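# Lift a ball off its ring using both hands

## Task

Grasp the ball with both hands and raise it so it sits at least three finger-widths above the ring it rests on, then keep it motionless in the air, touching nothing except the hands, when the scene ends. It fails if any motor of either hand still shows moving in hand_stopped_by at the end, or if anything is knocked or placed off the table.

## Robot and tools

Robot: a humanoid upper body on a stand past the table's -x edge, facing about +x. left_arm is on the +y side and carries a left hand; right_arm is on the -y side and carries a right hand. Each hand has five fingers driven by six motors: little, ring, middle, index, thumb_bend, thumb_turn. Reference pages for the scene can be viewed with show_instructions.

World frame (used in every result): table top at z = 0, +z up, +x across the table away from the robot, table's near edge at x = 0.18 m. Shoulders sit roughly 0.3 to 0.42 m above the table, about 0.06 m forward of the pelvis and 0.10 m to either side; a hand point cannot get farther than 0.62 m from its own shoulder. Reported positions get less accurate at long reach.

Hand point: a spot 0.05 m in front of the palm, where index pad and thumb tip meet in a pinch. Its +z runs along straightened fingers, +y points out of the palm, +x runs across the palm; on the right hand +x points away from the thumb, on the left hand toward it. Straight fingers extend 0.06 to 0.07 m past the point. A wrist bracket on the little-finger side protrudes and can collide. With the thumb swung fully in front of the palm, a hand can enclose objects 0.035 to 0.08 m wide, the object resting across the palm slightly wrist-side of the point; swing the thumb before arriving.

Row format (shared by both motion tools): one flat list of 28 numbers, each in [-1, 1]. First 14 are left_arm: dx, dy, dz, rx, ry, rz, then left_gripper little, ring, middle, index, thumb_bend, thumb_turn, force_limit, speed. Next 14 are the same for right_arm/right_gripper. All 28 are always required.
- dx..rz are an offset, not a pose: relative to the hand point's measured pose when the action begins, expressed in that hand point's own axes. 1.0 equals 0.6 m of translation or 180 degrees; rx, ry, rz form one rotation vector. Every row in an action is relative to that same starting pose, not to the previous row.
- The six finger values are absolute targets: +1 open/straight, -1 closed. For thumb_turn, +1 is beside the palm, -1 opposite the fingers. A pinch is near index -0.22, thumb_bend -0.75, thumb_turn -0.57.
- force_limit maps -1..+1 linearly to about 0..10 N at the fingertip (0..15 N for the two thumb motors); it only stops closing. speed maps -1..+1 to nearly zero..full (full = 0.6 s for a whole finger travel). Close at -0.9 or slower for a soft grip.
- No value means 'unchanged'. To keep a hand as it is, resend its last eight executed numbers, or its hand_measured six plus hand_force_limit and hand_speed. A motor only starts when its target changes by 0.01 or more.

Tools:
- execute_actions(actions): a list of actions; each action is up to 15 rows, one per 1/30 s step, the last row repeated to fill 15 steps (0.5 s). Empty list = just report state and images. The first action of a call starts from the last reported pose.
- move(target, speed, blocking): target is one 28-number row; its offsets count from the pose in the latest result showing one. Both hand points travel straight, finishing together, lasting 0.5 to 10 s (cut at 10 s). speed is m/s, 0.002 to 0.5, default 0.25; turning allowed at twice that in rad/s. Moves do not avoid obstacles or the other arm; faster moves and targets far beyond contact press harder. blocking=false returns after 0.5 s; then only wait or stop are accepted until the move is reported ended.
- wait(seconds): 0 to 10, arms keep last command.
- stop(): brakes a running move; needs room.
- zoom_image(camera, region): camera is cam_high, cam_left_wrist or cam_right_wrist; region [x0, y0, x1, y1] in pixels, at most 504x504, origin top-left.
- show_instructions(): shows reference images.
- finished_scene(scene): pass the current scene number; irreversible, the robot holds the last command first.

Control details: each step the commanded pose is limited to 70 mm and 16 degrees from the measured pose, so large offsets take several actions, and after an action the arm stops at its last limited pose. Position beats orientation when both can't be met. For an arm that should stay still, send the offset back to its intended pose first, then zeros.

Results: left_arm/right_arm lines give end_effector_position (m) and end_effector_quat_wxyz in the world frame. 'Hand target' lines show what the controller is currently driving toward. 'pose unreachable' means the clearance check altered or blocked that arm. The move: line gives the ending (done, off_target, moving, held, fault) and limits (paced = clipped target; held = steps blocked, after which it may lurch fast), plus distance to target. hand_measured (motor positions on target scale), hand_stopped_by (moving, target, force, stalled, fault), hand_load_n (fingertip load in N, positive pushing open; near zero on all = grip lost) each have six entries in motor order. Joint positions and torques are also listed; torques are noisy and offset. Images come from cam_high, cam_left_wrist, cam_right_wrist, each 672x504, with pinhole-plus-radial calibration (K, D, T_world_to_cam); cam_high sits near (0.76, -0.24, 0.89) looking down.

Blocked motors keep reading moving until their travel time passes, then stalled. To grip harder, raise force_limit and send a target further closed than measured; to loosen, send a more open target.

Avoid: the two arms colliding or pressing on each other (any part, including fingers and brackets); knocking objects off the table; joint torque reaching limits (21.7 N m, wrist pitch and yaw only 4.35 N m, held weight included), which freezes that arm for 10 s; motor overheating from sustained loads (MOTOR HOT warning at 90 °C, OVER-TEMPERATURE FAULT at 120 °C drops the arm); drops, slips and slams. Loose objects may occasionally be nudged by outside pushes.

Each tool is called after "Emit:" as name(argument=value, ...) on one line, values as JSON.

Reference images:

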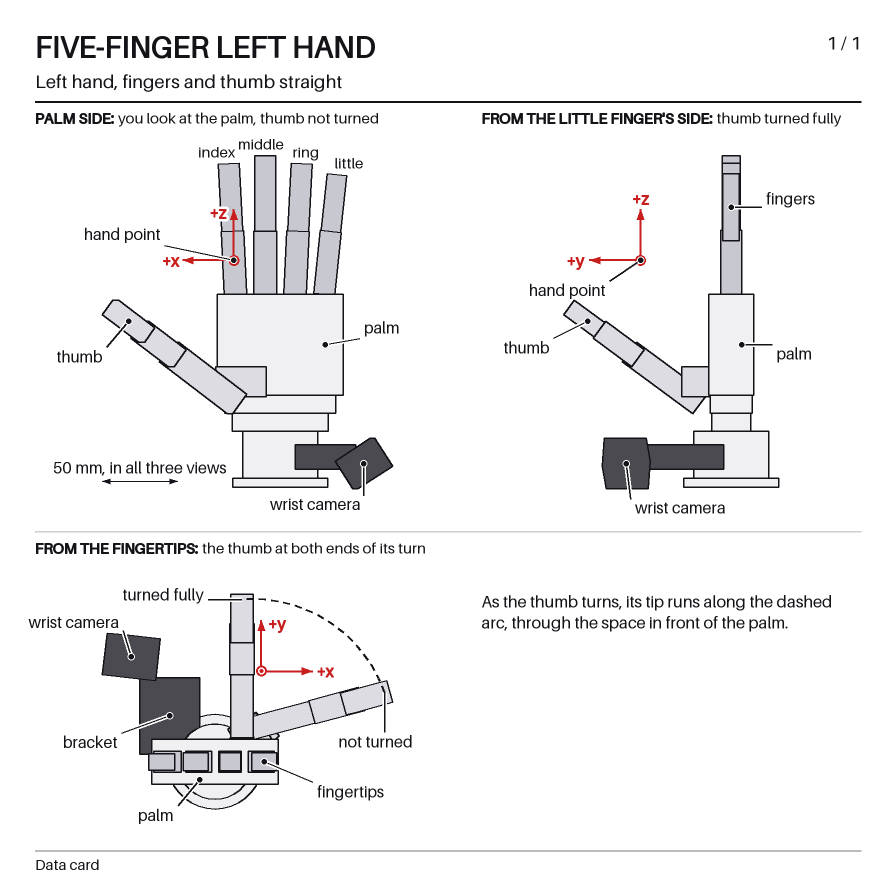

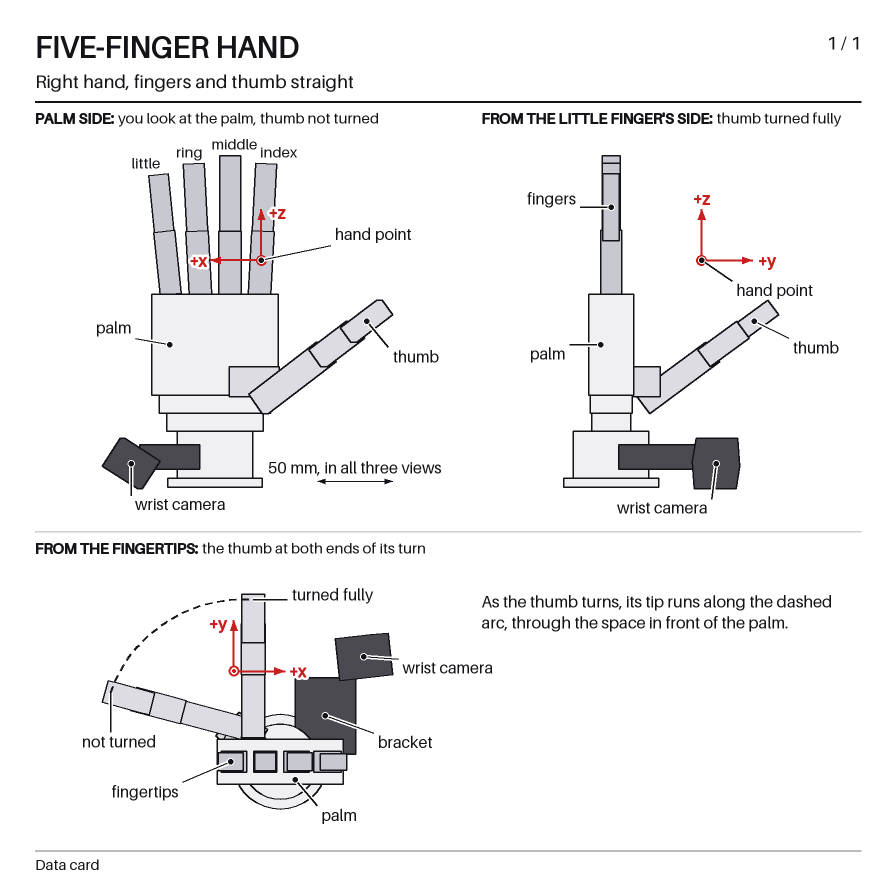

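## Session

Emit:
execute_actions(actions=[])

Scene clock: 0.00 s.
left_arm: end_effector_position=(+0.1577, +0.0788, +0.4684) hand_measured=(+1.000, +1.000, +1.000, +1.000, +1.000, +1.000) hand_load_n=(+0.0, +0.0, +0.0, +0.0, +0.0, +0.0) hand_stopped_by=(target, target, target, target, target, target) hand_force_limit=0.00 hand_speed=-0.80 end_effector_quat_wxyz=(+0.121, +0.103, -0.216, +0.963) | right_arm: end_effector_position=(+0.1650, -0.1189, +0.5396) hand_measured=(+1.000, +1.000, +1.000, +1.000, +1.000, +1.000) hand_load_n=(+0.0, +0.0, +0.0, +0.0, +0.0, +0.0) hand_stopped_by=(target, target, target, target, target, target) hand_force_limit=0.00 hand_speed=-0.80 end_effector_quat_wxyz=(+0.990, -0.132, +0.047, -0.008)
Joint positions: left_arm=[ 0.036  0.481  0.113 -0.605 -0.381 -1.005 -0.35 ] | right_arm=[-0.239 -0.419 -0.278 -0.49   0.513 -0.946  0.234]
Joint velocities: left_arm=[0.    0.003 0.008 0.002 0.011 0.    0.   ] | right_arm=[-0.012  0.002 -0.006  0.002  0.     0.     0.   ]
Joint torques (N m, as the arm reports them, + toward a larger angle): no reading
Hand target (left_arm): +0.158, +0.079, +0.468; +0.121, +0.103, -0.216, +0.963
Hand target (right_arm): +0.165, -0.119, +0.540; +0.990, -0.132, +0.047, -0.008

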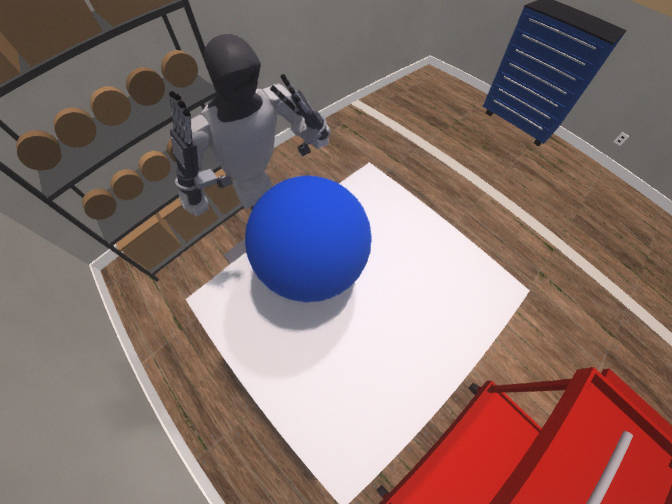

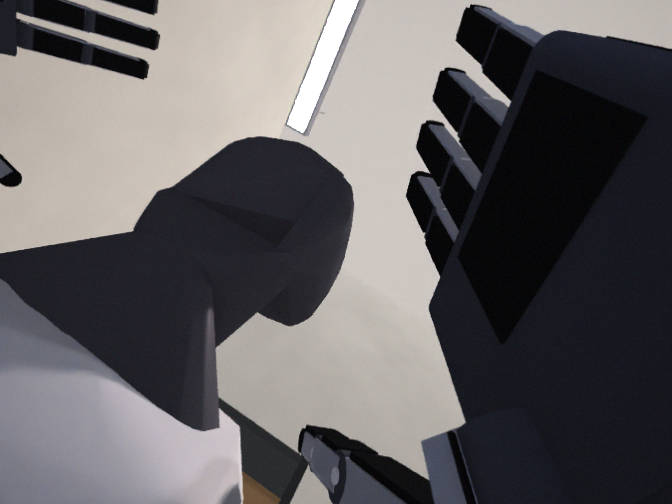

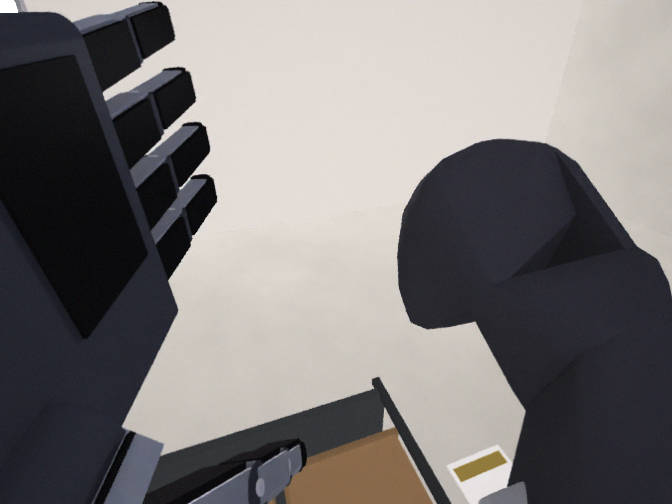

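Emit:
move(target=[-0.114,-0.277,-0.218,0.1655,-0.4224,-0.0467,1,1,1,1,1,1,0,-0.8, 0.172,-0.278,-0.302,0.061,0.467,0.069,1,1,1,1,1,1,0,-0.8], speed=0.3)

Scene clock: 21.30 s.
left_arm: end_effector_position=(+0.2547, +0.2691, +0.4008) hand_measured=(+1.000, +1.000, +1.000, +1.000, +1.000, +1.000) hand_load_n=(+0.0, +0.0, +0.0, +0.0, +0.0, +0.0) hand_stopped_by=(target, target, target, target, target, target) hand_force_limit=0.00 hand_speed=-0.80 end_effector_quat_wxyz=(-0.008, +0.660, -0.015, +0.751) | right_arm: end_effector_position=(+0.2459, -0.3377, +0.4143) hand_measured=(+1.000, +1.000, +1.000, +1.000, +1.000, +1.000) hand_load_n=(+0.0, +0.0, +0.0, +0.0, +0.0, +0.0) hand_stopped_by=(target, target, target, target, target, target) hand_force_limit=0.00 hand_speed=-0.80 end_effector_quat_wxyz=(+0.723, +0.006, +0.690, -0.023)
Joint positions: left_arm=[ 0.506  0.321  1.317 -0.754 -1.034  0.419 -0.596] | right_arm=[ 0.478 -0.731 -1.058 -0.129  1.101  0.226  0.724]
Joint velocities: left_arm=[ 0.     0.006 -0.003  0.009  0.011  0.     0.   ] | right_arm=[-0.006 -0.012  0.003  0.005 -0.02   0.001  0.   ]
Joint torques (N m, as the arm reports them, + toward a larger angle): left_arm=[ 2.06  2.99  2.6  -0.31 -0.38 -1.11  0.1 ] | right_arm=[ 1.22 -6.37 -2.04 -0.49  0.13 -0.65  0.  ]
Hand target (left_arm): +0.255, +0.270, +0.401; -0.007, +0.660, -0.014, +0.751
Hand target (right_arm): +0.246, -0.338, +0.413; +0.721, +0.005, +0.693, -0.025
Off the commanded pose (left_arm): 0.005 m, 8 deg.
Off the commanded pose (right_arm): 0.017 m, 4 deg.
joint sent to its limit (left arm) — the command would take joint 1 (shoulder pitch) past its upper limit and joint 3 (shoulder yaw) past its upper limit, so those joints were sent only as far as their limits.
joint sent to its limit (right arm) — the command would take joint 1 (shoulder pitch) past its upper limit, so that joint was sent only as far as its limit.
move: off_target (left_arm, right_arm)
camera_calibration (this result's frames):
cam_left_wrist: T_world_to_cam=[[-0.0240246, 0.997504, -0.0664008, -0.247984], [-0.695511, 0.0310336, 0.717845, -0.12698], [0.718114, 0.0634284, 0.693029, -0.352546], [0, 0, 0, 1]] pos_world=[0.158894, 0.273667, 0.31901]
cam_right_wrist: T_world_to_cam=[[0.0452545, 0.998904, -0.0119656, 0.326175], [-0.618655, 0.0374282, 0.784771, -0.161465], [0.784359, -0.0281118, 0.61967, -0.32718], [0, 0, 0, 1]] pos_world=[0.141974, -0.328971, 0.333359]

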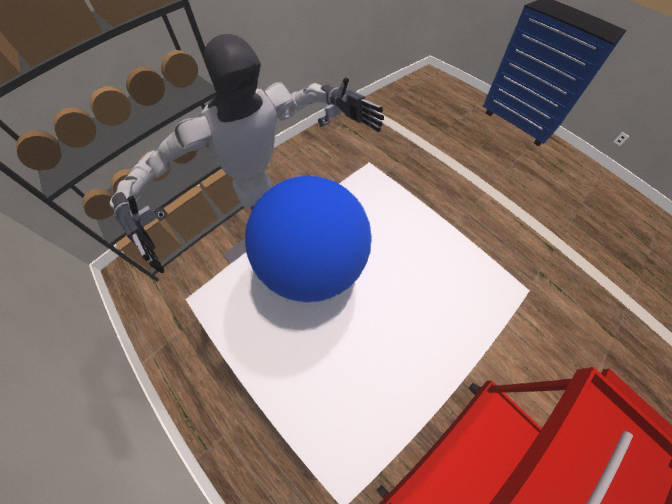

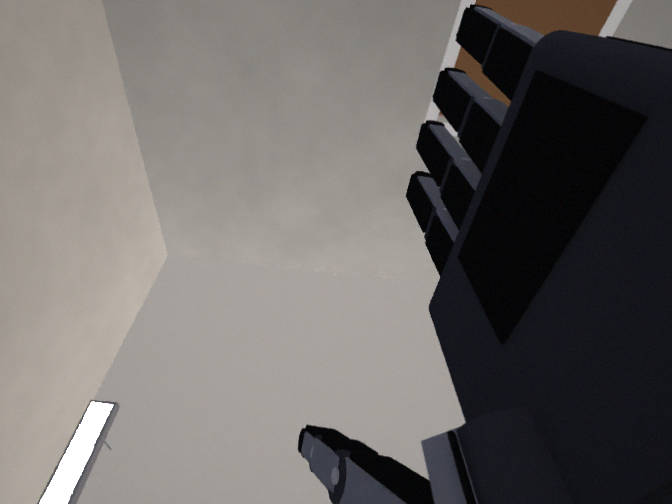

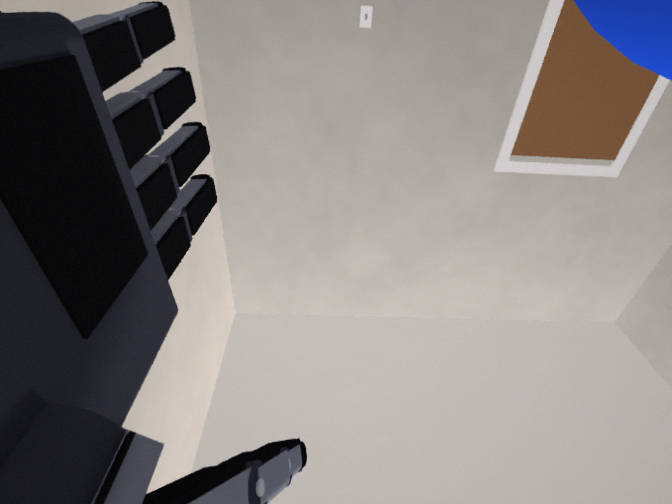

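Emit:
move(target=[-0.406,0.082,0.14,0,-0.041,0,1,1,1,1,1,1,0,-0.8, 0.416,0.08,0.188,0,0.014,0,1,1,1,1,1,1,0,-0.8], speed=0.3)

Scene clock: 27.23 s.
left_arm: end_effector_position=(+0.3621, +0.2109, +0.1641) hand_measured=(+1.000, +1.000, +1.000, +1.000, +1.000, +1.000) hand_load_n=(+0.0, +0.0, +0.0, +0.0, +0.0, +0.0) hand_stopped_by=(target, target, target, target, target, target) hand_force_limit=0.00 hand_speed=-0.80 end_effector_quat_wxyz=(+0.003, +0.710, -0.017, +0.704) | right_arm: end_effector_position=(+0.3699, -0.2970, +0.1585) hand_measured=(+1.000, +1.000, +1.000, +1.000, +1.000, +1.000) hand_load_n=(+0.0, +0.0, +0.0, +0.0, +0.0, +0.0) hand_stopped_by=(target, target, target, target, target, target) hand_force_limit=0.00 hand_speed=-0.80 end_effector_quat_wxyz=(+0.655, +0.040, +0.753, -0.047)
Joint positions: left_arm=[-0.094  0.093  0.694  0.417 -0.105 -0.529 -0.657] | right_arm=[-0.498 -0.45  -0.481  1.404  0.372 -0.788  0.723]
Joint velocities: left_arm=[-0.002 -0.005 -0.002  0.    -0.009 -0.007 -0.002] | right_arm=[-0.066 -0.011 -0.032  0.227  0.029 -0.12   0.058]
Joint torques (N m, as the arm reports them, + toward a larger angle): left_arm=[-1.45  2.27 -0.11 -1.44 -0.26 -1.27 -0.16] | right_arm=[-3.69 -7.14 -0.08 -1.23  0.1  -0.91  0.02]
Hand target (left_arm): +0.363, +0.212, +0.166; +0.003, +0.708, -0.016, +0.706
Hand target (right_arm): +0.370, -0.297, +0.159; +0.655, +0.037, +0.753, -0.048
Off the commanded pose (left_arm): 0.018 m, 1 deg.
Off the commanded pose (right_arm): 0.011 m, 9 deg.
move: off_target (left_arm, right_arm)
camera_calibration (this result's frames):
cam_left_wrist: T_world_to_cam=[[-0.0174148, 0.997125, -0.0737468, -0.204172], [-0.588573, 0.0494008, 0.806933, 0.0622045], [0.808256, 0.057458, 0.586021, -0.275742], [0, 0, 0, 1]] pos_world=[0.255926, 0.216356, 0.0963385]
cam_right_wrist: T_world_to_cam=[[0.127401, 0.991815, -0.00850804, 0.243819], [-0.459709, 0.0666475, 0.885565, 0.0484027], [0.878884, -0.108911, 0.464437, -0.299202], [0, 0, 0, 1]] pos_world=[0.254152, -0.277635, 0.0981711]

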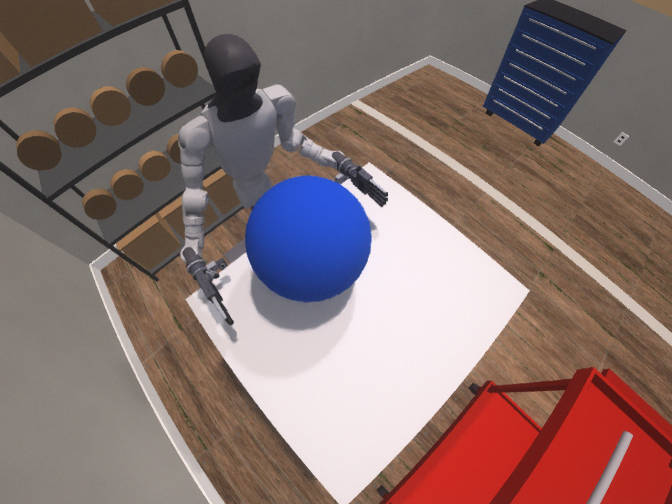

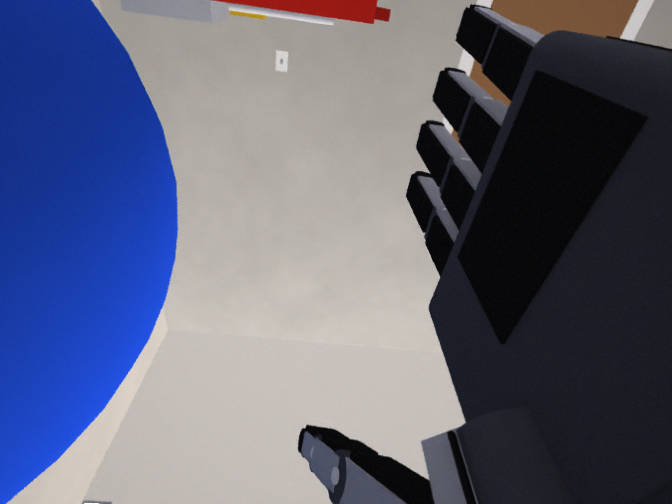

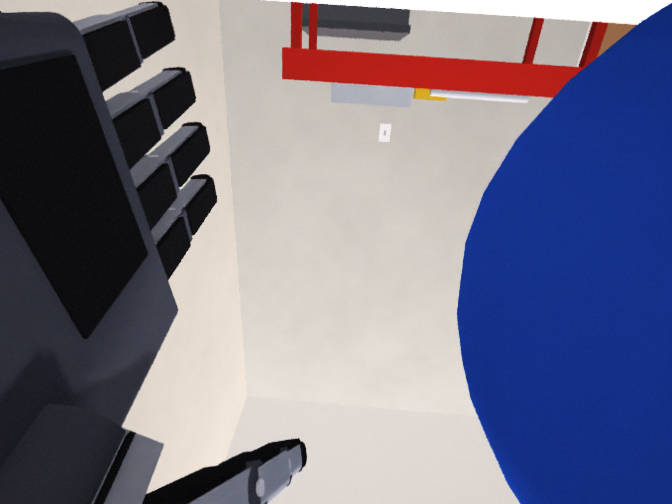

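Emit:
move(target=[0,0.15,0.02,0,0,0,1,1,1,1,1,1,0,-0.8, 0,0.15,0.01,0,-0.03,0,1,1,1,1,1,1,0,-0.8], speed=0.15)

Emit:
move(target=[0,0.07,0,0,0,0,1,1,1,1,1,1,0,-0.8, 0,0.07,0,0,0,0,1,1,1,1,1,1,0,-0.8], speed=0.04)

Scene clock: 36.63 s.
left_arm: end_effector_position=(+0.3717, +0.1232, +0.1684) hand_measured=(+1.000, +1.000, +1.000, +1.000, +1.000, +1.000) hand_load_n=(+0.0, +0.0, +0.0, +0.0, +0.0, +0.0) hand_stopped_by=(target, target, target, target, target, target) hand_force_limit=0.00 hand_speed=-0.80 end_effector_quat_wxyz=(+0.007, +0.706, -0.010, +0.709) | right_arm: end_effector_position=(+0.3819, -0.2127, +0.1507) hand_measured=(+1.000, +1.000, +1.000, +1.000, +1.000, +1.000) hand_load_n=(+0.0, +0.0, +0.0, +0.0, +0.0, +0.0) hand_stopped_by=(target, target, target, target, target, target) hand_force_limit=0.00 hand_speed=-0.80 end_effector_quat_wxyz=(+0.685, +0.037, +0.725, -0.053)
Joint positions: left_arm=[ 0.008 -0.022  0.285  0.257  0.022 -0.535 -0.223] | right_arm=[-0.33  -0.171 -0.294  0.974  0.239 -0.782  0.344]
Joint velocities: left_arm=[ 0.011  0.     0.003  0.011 -0.014  0.     0.   ] | right_arm=[ 0.028  0.     0.014 -0.069 -0.006  0.047 -0.029]
Joint torques (N m, as the arm reports them, + toward a larger angle): left_arm=[-1.25  0.4  -1.24 -1.37  0.31 -1.2   0.1 ] | right_arm=[-3.04 -3.75  0.15 -1.7  -0.16 -0.84 -0.13]
Hand target (left_arm): +0.371, +0.122, +0.168; +0.006, +0.707, -0.012, +0.708
Hand target (right_arm): +0.382, -0.210, +0.149; +0.684, +0.035, +0.727, -0.052
Off the commanded pose (left_arm): 0.007 m, 1 deg.
Off the commanded pose (right_arm): 0.008 m, 1 deg.
joint sent to its limit (left arm) — the command would take joint 2 (shoulder roll) past its lower limit, so that joint was sent only as far as its limit.
move: off_target (left_arm, right_arm)
camera_calibration (this result's frames):
cam_left_wrist: T_world_to_cam=[[-0.0212271, 0.995739, -0.0897361, -0.111959], [-0.599595, 0.059144, 0.798115, 0.0731274], [0.800022, 0.070747, 0.595785, -0.281245], [0, 0, 0, 1]] pos_world=[0.266473, 0.127055, 0.0991507]
cam_right_wrist: T_world_to_cam=[[0.131498, 0.991194, -0.0155788, 0.157933], [-0.530862, 0.0836819, 0.843317, 0.0923459], [0.837194, -0.102624, 0.537191, -0.290585], [0, 0, 0, 1]] pos_world=[0.271531, -0.194091, 0.0806832]

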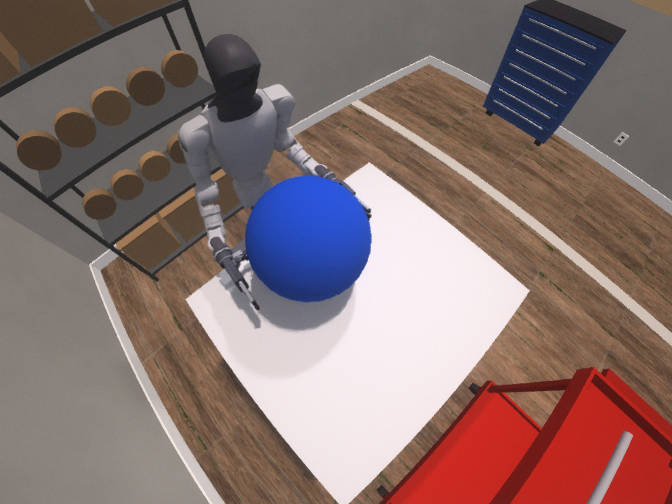

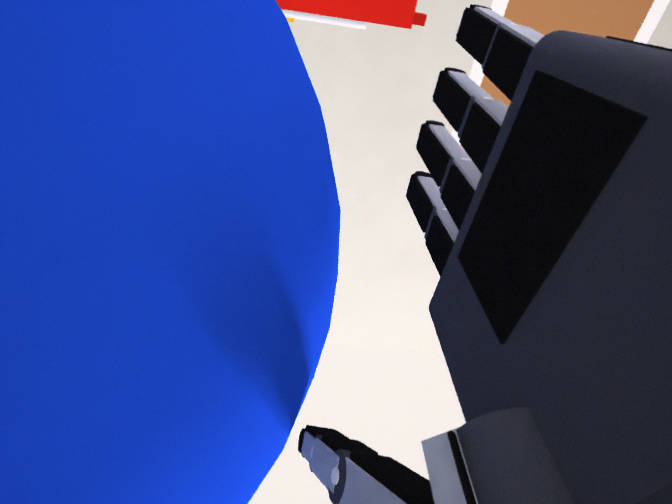

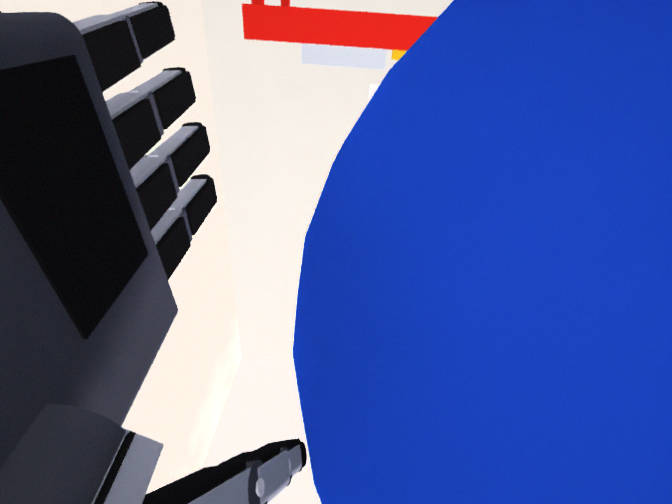

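Scene clock: 37.93 s.
left_arm: end_effector_position=(+0.3732, +0.1200, +0.1707) hand_measured=(+1.000, +1.000, +1.000, +1.000, +1.000, +1.000) hand_load_n=(+0.0, +0.0, +0.0, +0.0, -1.5, +1.5) hand_stopped_by=(target, target, target, target, target, target) hand_force_limit=0.00 hand_speed=-0.80 end_effector_quat_wxyz=(-0.023, +0.704, +0.045, +0.709) | right_arm: end_effector_position=(+0.3811, -0.2148, +0.1496) hand_measured=(+1.000, +1.000, +1.000, +1.000, +0.998, +1.000) hand_load_n=(+0.0, +0.0, +0.0, +0.0, -3.5, +1.5) hand_stopped_by=(target, target, target, target, target, target) hand_force_limit=0.00 hand_speed=-0.80 end_effector_quat_wxyz=(+0.680, +0.089, +0.721, -0.095)
Joint positions: left_arm=[ 0.048  0.01   0.087  0.243  0.    -0.551  0.076] | right_arm=[-0.247 -0.135 -0.152  0.82   0.25  -0.732  0.078]
Joint velocities: left_arm=[-0.003  0.095 -0.126  0.    -0.083 -0.001  0.111] | right_arm=[ 0.017 -0.077  0.161 -0.009  0.1    0.    -0.081]
Joint torques (N m, as the arm reports them, + toward a larger angle): left_arm=[-1.8  -0.93 -7.14 -1.04  2.27 -1.12 -2.66] | right_arm=[-3.33 -1.01  3.21 -1.94 -2.01 -1.23  1.5 ]
Hand target (left_arm): +0.369, +0.083, +0.171; +0.010, +0.703, -0.006, +0.711
Hand target (right_arm): +0.383, -0.173, +0.147; +0.684, +0.034, +0.726, -0.057
Off the commanded pose (left_arm): 0.039 m, 7 deg.
Off the commanded pose (right_arm): 0.044 m, 8 deg.
move: off_target (left_arm, right_arm)
camera_calibration (this result's frames):
cam_left_wrist: T_world_to_cam=[[-0.139219, 0.982226, -0.125901, -0.0566872], [-0.606049, 0.0160357, 0.795266, 0.0804695], [0.783149, 0.187018, 0.593044, -0.290763], [0, 0, 0, 1]] pos_world=[0.268587, 0.108767, 0.101304]
cam_right_wrist: T_world_to_cam=[[0.261849, 0.965091, -0.00593513, 0.103342], [-0.515414, 0.145037, 0.844578, 0.100163], [0.815955, -0.218093, 0.535399, -0.306029], [0, 0, 0, 1]] pos_world=[0.274271, -0.181004, 0.0798656]

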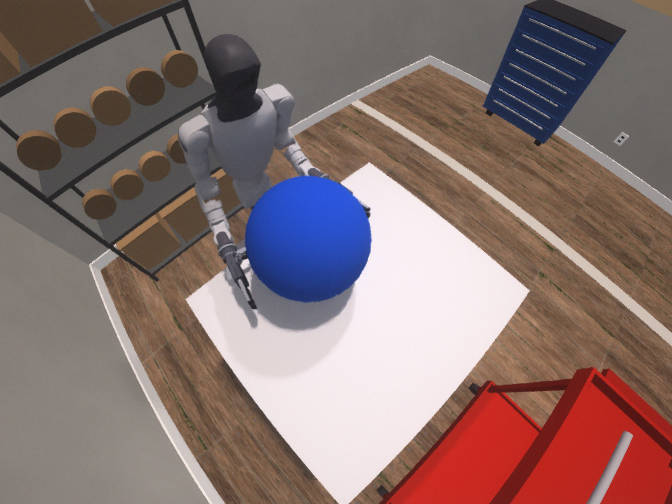

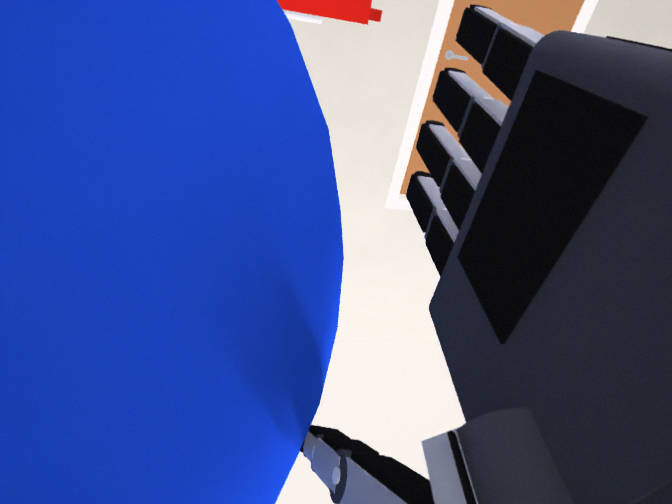

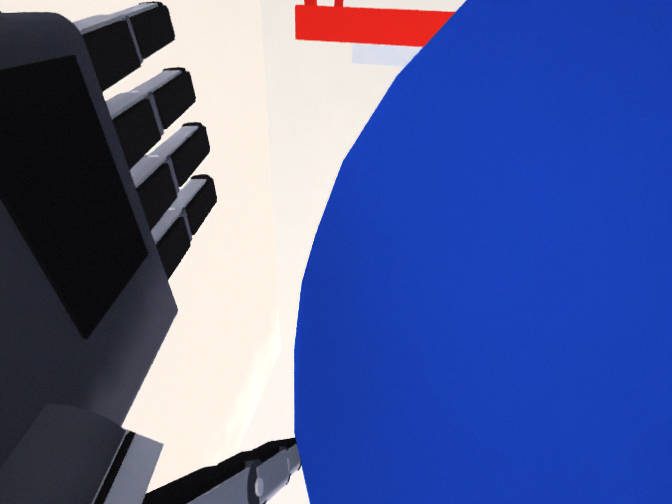

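Emit:
move(target=[0,0.0,0.03,-0.1,0,0,1,1,1,1,1,1,0,-0.8, 0,0.0,0.02,-0.1,0,0,1,1,1,1,1,1,0,-0.8], speed=0.1)

Emit:
move(target=[0,0.05,0,0,0,0,1,1,1,1,1,1,0,-0.8, 0,0.05,0,0,0,0,1,1,1,1,1,1,0,-0.8], speed=0.04)

Scene clock: 44.90 s.
left_arm: end_effector_position=(+0.3909, +0.1173, +0.1680) hand_measured=(+1.000, +1.000, +1.000, +1.000, +1.000, +1.000) hand_load_n=(+0.0, +0.0, +0.0, +0.0, +0.0, +0.0) hand_stopped_by=(target, target, target, target, target, target) hand_force_limit=0.00 hand_speed=-0.80 end_effector_quat_wxyz=(+0.090, +0.699, -0.070, +0.706) | right_arm: end_effector_position=(+0.3954, -0.2137, +0.1535) hand_measured=(+1.000, +1.000, +1.000, +1.000, +1.000, +1.000) hand_load_n=(+0.0, +0.0, +0.0, +0.0, +0.0, +0.0) hand_stopped_by=(target, target, target, target, target, target) hand_force_limit=0.00 hand_speed=-0.80 end_effector_quat_wxyz=(+0.672, -0.009, +0.741, +0.012)
Joint positions: left_arm=[-0.151  0.251  0.119  0.508 -0.255 -0.582 -0.348] | right_arm=[-0.579 -0.317 -0.268  1.434  0.414 -0.888  0.663]
Joint velocities: left_arm=[ 0.005  0.009  0.005  0.008  0.006  0.    -0.006] | right_arm=[ 0.006  0.003 -0.018  0.009  0.002  0.     0.007]
Joint torques (N m, as the arm reports them, + toward a larger angle): left_arm=[-2.33  1.7   0.45 -0.66  0.09 -1.38 -0.26] | right_arm=[-4.24 -5.27 -0.05 -0.95  0.06 -0.87  0.04]
Hand target (left_arm): +0.391, +0.119, +0.169; +0.090, +0.698, -0.068, +0.707
Hand target (right_arm): +0.396, -0.213, +0.154; +0.672, -0.010, +0.741, +0.013
Off the commanded pose (left_arm): 0.005 m, 1 deg.
Off the commanded pose (right_arm): 0.007 m, 3 deg.
move: off_target (left_arm, right_arm)
camera_calibration (this result's frames):
cam_left_wrist: T_world_to_cam=[[0.180711, 0.975945, -0.121959, -0.176907], [-0.576518, 0.205574, 0.790801, 0.0602832], [0.79685, -0.072595, 0.5998, -0.278518], [0, 0, 0, 1]] pos_world=[0.288661, 0.14004, 0.0978077]
cam_right_wrist: T_world_to_cam=[[-0.0240625, 0.999557, 0.0175421, 0.215453], [-0.500129, -0.0272295, 0.865523, 0.0580533], [0.865617, 0.0120533, 0.500562, -0.284644], [0, 0, 0, 1]] pos_world=[0.280611, -0.210346, 0.0884563]

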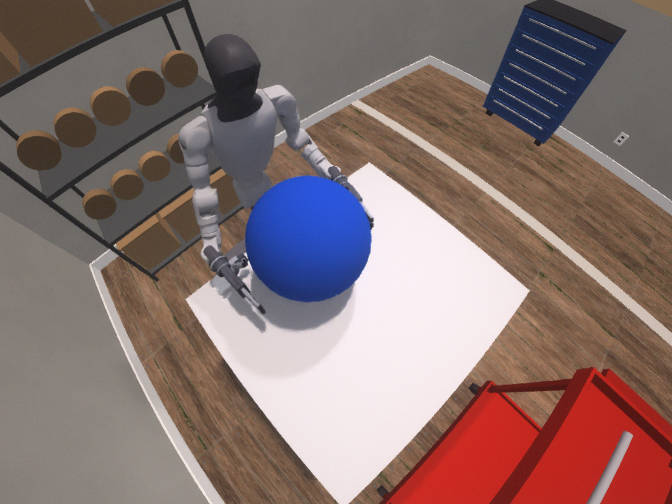

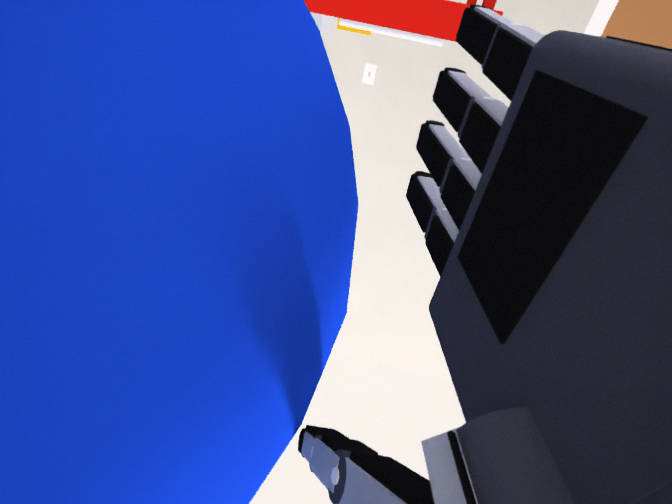

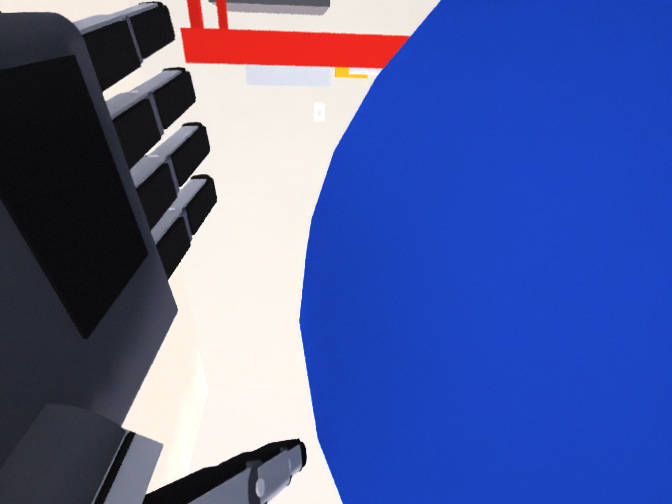

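Scene clock: 45.93 s.
left_arm: end_effector_position=(+0.3906, +0.1151, +0.1718) hand_measured=(+1.000, +1.000, +1.000, +1.000, +1.000, +1.000) hand_load_n=(+0.0, +0.0, +0.0, +0.0, -0.5, +1.0) hand_stopped_by=(target, target, target, target, target, target) hand_force_limit=0.00 hand_speed=-0.80 end_effector_quat_wxyz=(+0.069, +0.700, -0.032, +0.710) | right_arm: end_effector_position=(+0.3942, -0.2095, +0.1538) hand_measured=(+1.000, +1.000, +1.000, +1.000, +1.000, +1.000) hand_load_n=(+0.0, +0.0, +0.0, +0.0, -1.5, +0.5) hand_stopped_by=(target, target, target, target, target, target) hand_force_limit=0.00 hand_speed=-0.80 end_effector_quat_wxyz=(+0.684, +0.017, +0.729, -0.008)
Joint positions: left_arm=[-0.1    0.232  0.038  0.421 -0.251 -0.569 -0.179] | right_arm=[-0.478 -0.262 -0.18   1.239  0.44  -0.856  0.506]
Joint velocities: left_arm=[ 0.006  0.057 -0.087  0.005 -0.054 -0.009  0.066] | right_arm=[ 0.27   0.     0.198 -0.65   0.011  0.362 -0.288]
Joint torques (N m, as the arm reports them, + toward a larger angle): left_arm=[-2.56  0.29 -4.13 -1.72  1.48 -1.34 -1.85] | right_arm=[-4.06 -2.64  1.62 -1.59 -1.03 -1.19  0.8 ]
Hand target (left_arm): +0.384, +0.090, +0.170; +0.091, +0.698, -0.068, +0.707
Hand target (right_arm): +0.393, -0.186, +0.151; +0.682, -0.013, +0.731, +0.016
Off the commanded pose (left_arm): 0.028 m, 5 deg.
Off the commanded pose (right_arm): 0.026 m, 4 deg.
move: off_target (left_arm, right_arm)
camera_calibration (this result's frames):
cam_left_wrist: T_world_to_cam=[[0.097634, 0.984604, -0.144991, -0.138815], [-0.5922, 0.174565, 0.786655, 0.0680364], [0.799855, 0.00905947, 0.600126, -0.291346], [0, 0, 0, 1]] pos_world=[0.286878, 0.12744, 0.101196]
cam_right_wrist: T_world_to_cam=[[0.0402081, 0.998915, 0.0234967, 0.184806], [-0.529018, 0.00133272, 0.848609, 0.077237], [0.847657, -0.0465511, 0.528498, -0.293268], [0, 0, 0, 1]] pos_world=[0.28202, -0.198361, 0.0851052]

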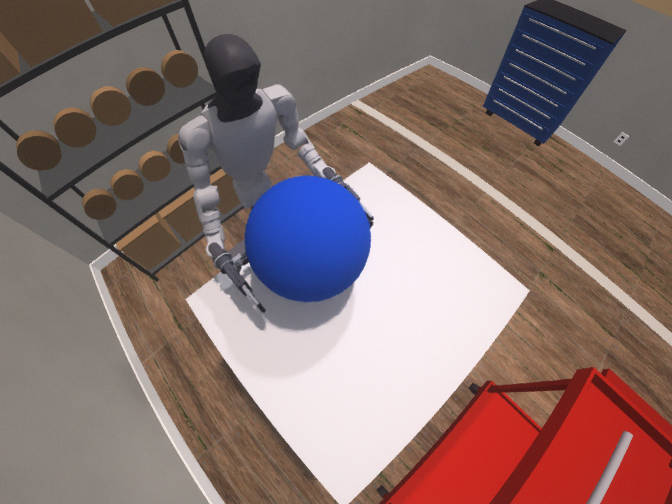

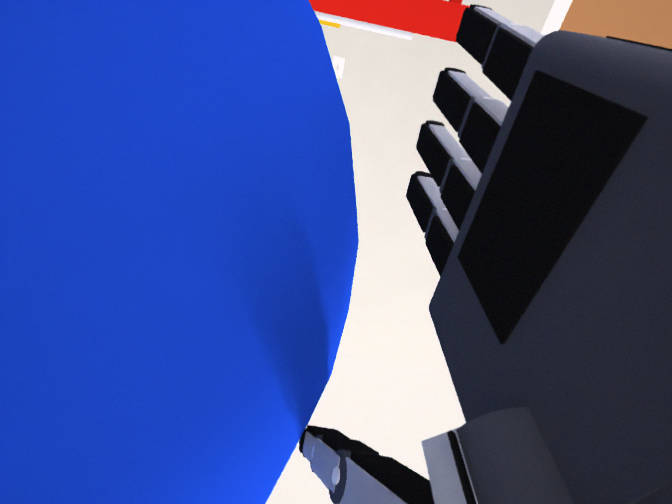

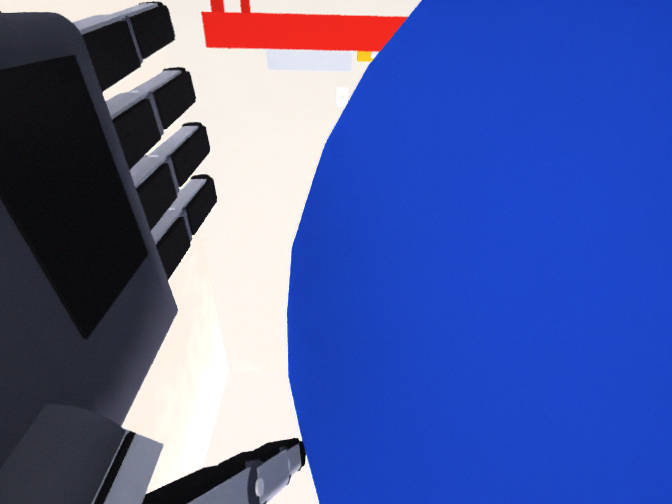

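Emit:
move(target=[0,0.01,0,-0.03,0,-0.07,0.2,0.2,0.2,0.2,1,1,-0.2,-0.7, 0,0.01,0,-0.06,0,0.07,0.2,0.2,0.2,0.2,1,1,-0.2,-0.7], speed=0.08)

Scene clock: 52.47 s.
left_arm: end_effector_position=(+0.3918, +0.1294, +0.1652) hand_measured=(+0.200, +0.200, +0.200, +0.200, +1.000, +1.000) hand_load_n=(+0.0, +0.0, +3.0, +0.0, +0.0, +0.0) hand_stopped_by=(target, target, target, target, target, target) hand_force_limit=-0.20 hand_speed=-0.70 end_effector_quat_wxyz=(+0.153, +0.704, +0.035, +0.693) | right_arm: end_effector_position=(+0.3930, -0.2204, +0.1524) hand_measured=(+0.200, +0.200, +0.202, +0.200, +1.000, +1.000) hand_load_n=(+0.0, +0.0, +3.5, +0.0, +0.0, +0.0) hand_stopped_by=(target, target, target, target, target, target) hand_force_limit=-0.20 hand_speed=-0.70 end_effector_quat_wxyz=(+0.654, +0.069, +0.747, +0.098)
Joint positions: left_arm=[-0.158  0.243  0.035  0.583 -0.532 -0.591 -0.384] | right_arm=[-0.59  -0.312 -0.322  1.437  0.567 -0.702  0.833]
Joint velocities: left_arm=[ 0.009  0.029 -0.035  0.008 -0.041 -0.018  0.   ] | right_arm=[ 0.009 -0.003 -0.003  0.006 -0.012  0.001  0.002]
Joint torques (N m, as the arm reports them, + toward a larger angle): left_arm=[-3.4  -0.05 -3.44 -1.67  0.51 -1.28 -1.87] | right_arm=[-5.24 -3.06  1.09 -1.58 -0.4  -0.66  1.24]
Hand target (left_arm): +0.389, +0.110, +0.171; +0.176, +0.697, +0.012, +0.695
Hand target (right_arm): +0.394, -0.200, +0.155; +0.654, +0.046, +0.745, +0.123
Off the commanded pose (left_arm): 0.022 m, 4 deg.
Off the commanded pose (right_arm): 0.017 m, 7 deg.
move: off_target (left_arm, right_arm)
camera_calibration (this result's frames):
cam_left_wrist: T_world_to_cam=[[0.113289, 0.928403, -0.353883, -0.118394], [-0.550704, 0.355133, 0.755385, 0.0369805], [0.826977, 0.109308, 0.551508, -0.304077], [0, 0, 0, 1]] pos_world=[0.285243, 0.130022, 0.0978691]
cam_right_wrist: T_world_to_cam=[[-0.0196091, 0.96864, 0.247693, 0.178482], [-0.465964, -0.228044, 0.854912, 0.00148586], [0.884587, -0.0986518, 0.455823, -0.307017], [0, 0, 0, 1]] pos_world=[0.275775, -0.202834, 0.0944663]

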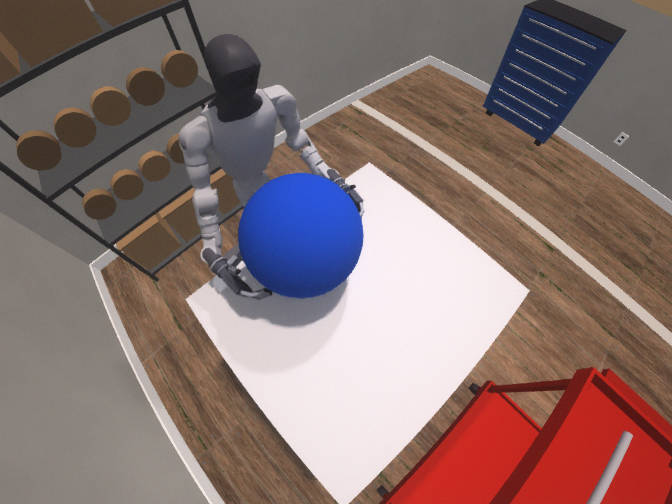

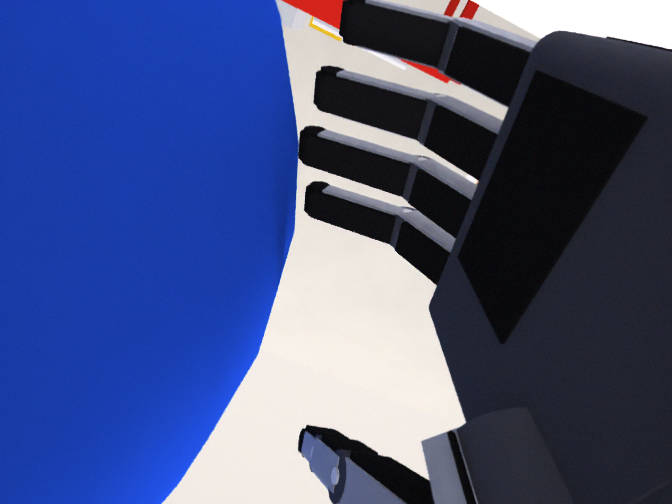

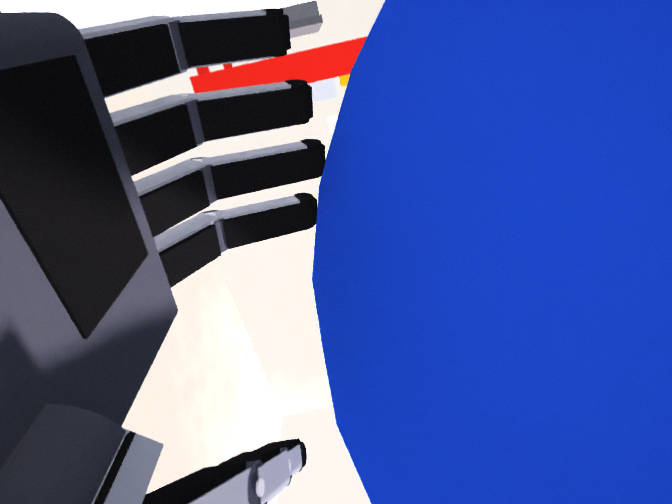

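Emit:
move(target=[0,0.06,-0.02,0,0,0,0.5,0.55,0.6,0.55,1,1,-0.2,-0.5, 0,0.06,-0.02,0,0,0,0.5,0.55,0.6,0.55,1,1,-0.2,-0.5], speed=0.04)

Scene clock: 57.13 s.
left_arm: end_effector_position=(+0.3772, +0.1097, +0.1754) hand_measured=(+0.500, +0.550, +0.600, +0.550, +1.000, +1.000) hand_load_n=(+0.0, +0.0, +0.0, +3.0, +0.0, +0.0) hand_stopped_by=(target, target, target, target, target, target) hand_force_limit=-0.20 hand_speed=-0.50 end_effector_quat_wxyz=(+0.141, +0.704, +0.050, +0.694) | right_arm: end_effector_position=(+0.3788, -0.2015, +0.1605) hand_measured=(+0.500, +0.550, +0.600, +0.550, +1.000, +1.000) hand_load_n=(+0.0, +0.0, +0.0, +1.5, +0.0, +0.0) hand_stopped_by=(target, target, target, target, target, target) hand_force_limit=-0.20 hand_speed=-0.50 end_effector_quat_wxyz=(+0.654, +0.081, +0.747, +0.083)
Joint positions: left_arm=[-0.035  0.207 -0.06   0.365 -0.462 -0.559 -0.197] | right_arm=[-0.232 -0.228 -0.175  0.692  0.539 -0.42   0.501]
Joint velocities: left_arm=[ 0.011  0.002 -0.005 -0.003 -0.012 -0.003  0.01 ] | right_arm=[ 0.009 -0.025  0.021 -0.012 -0.009  0.    -0.017]
Joint torques (N m, as the arm reports them, + toward a larger angle): left_arm=[-1.6   0.65 -2.2  -1.64  0.46 -1.2  -1.16] | right_arm=[-2.92 -3.45  0.93 -1.94 -0.25 -0.72  0.55]
Hand target (left_arm): +0.374, +0.100, +0.177; +0.153, +0.703, +0.038, +0.694
Hand target (right_arm): +0.378, -0.190, +0.159; +0.652, +0.067, +0.750, +0.094
Off the commanded pose (left_arm): 0.013 m, 2 deg.
Off the commanded pose (right_arm): 0.016 m, 2 deg.
move: off_target (left_arm, right_arm)
camera_calibration (this result's frames):
cam_left_wrist: T_world_to_cam=[[0.0768983, 0.930598, -0.357874, -0.0806077], [-0.561327, 0.337056, 0.755847, 0.0341158], [0.824014, 0.142761, 0.548289, -0.297465], [0, 0, 0, 1]] pos_world=[0.270464, 0.105981, 0.108463]
cam_right_wrist: T_world_to_cam=[[0.0180222, 0.970652, 0.239812, 0.145291], [-0.471526, -0.203252, 0.85811, -0.00111646], [0.881668, -0.128542, 0.454024, -0.300874], [0, 0, 0, 1]] pos_world=[0.262126, -0.179929, 0.10272]

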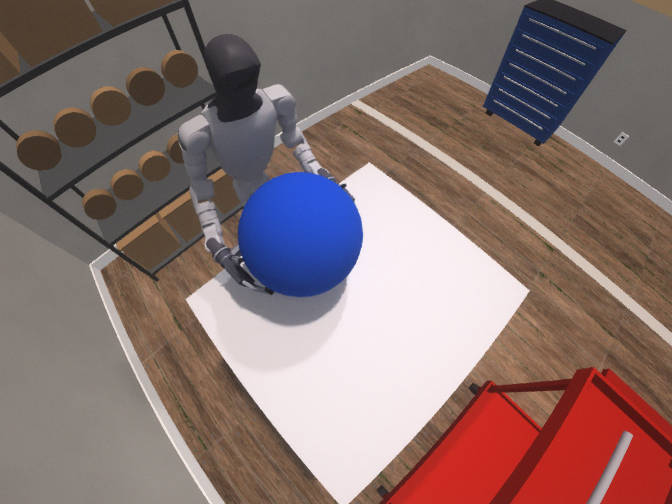

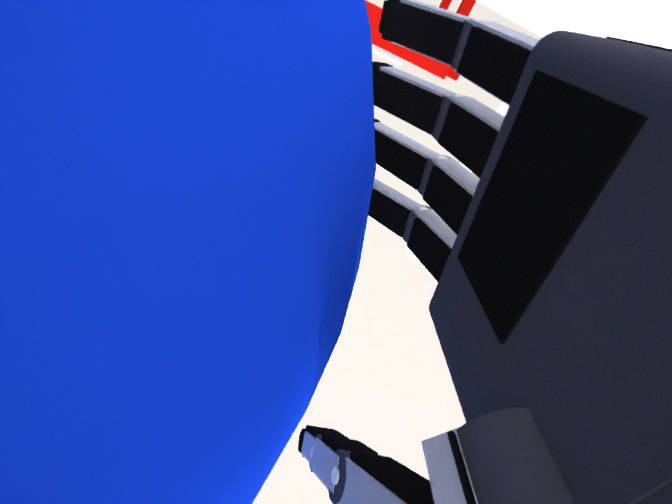

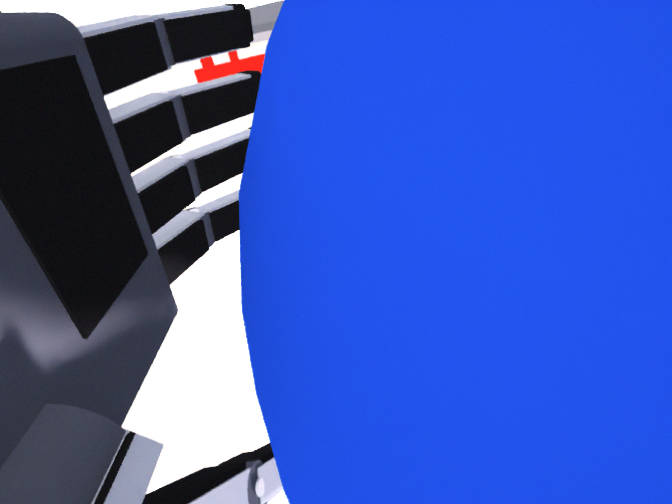

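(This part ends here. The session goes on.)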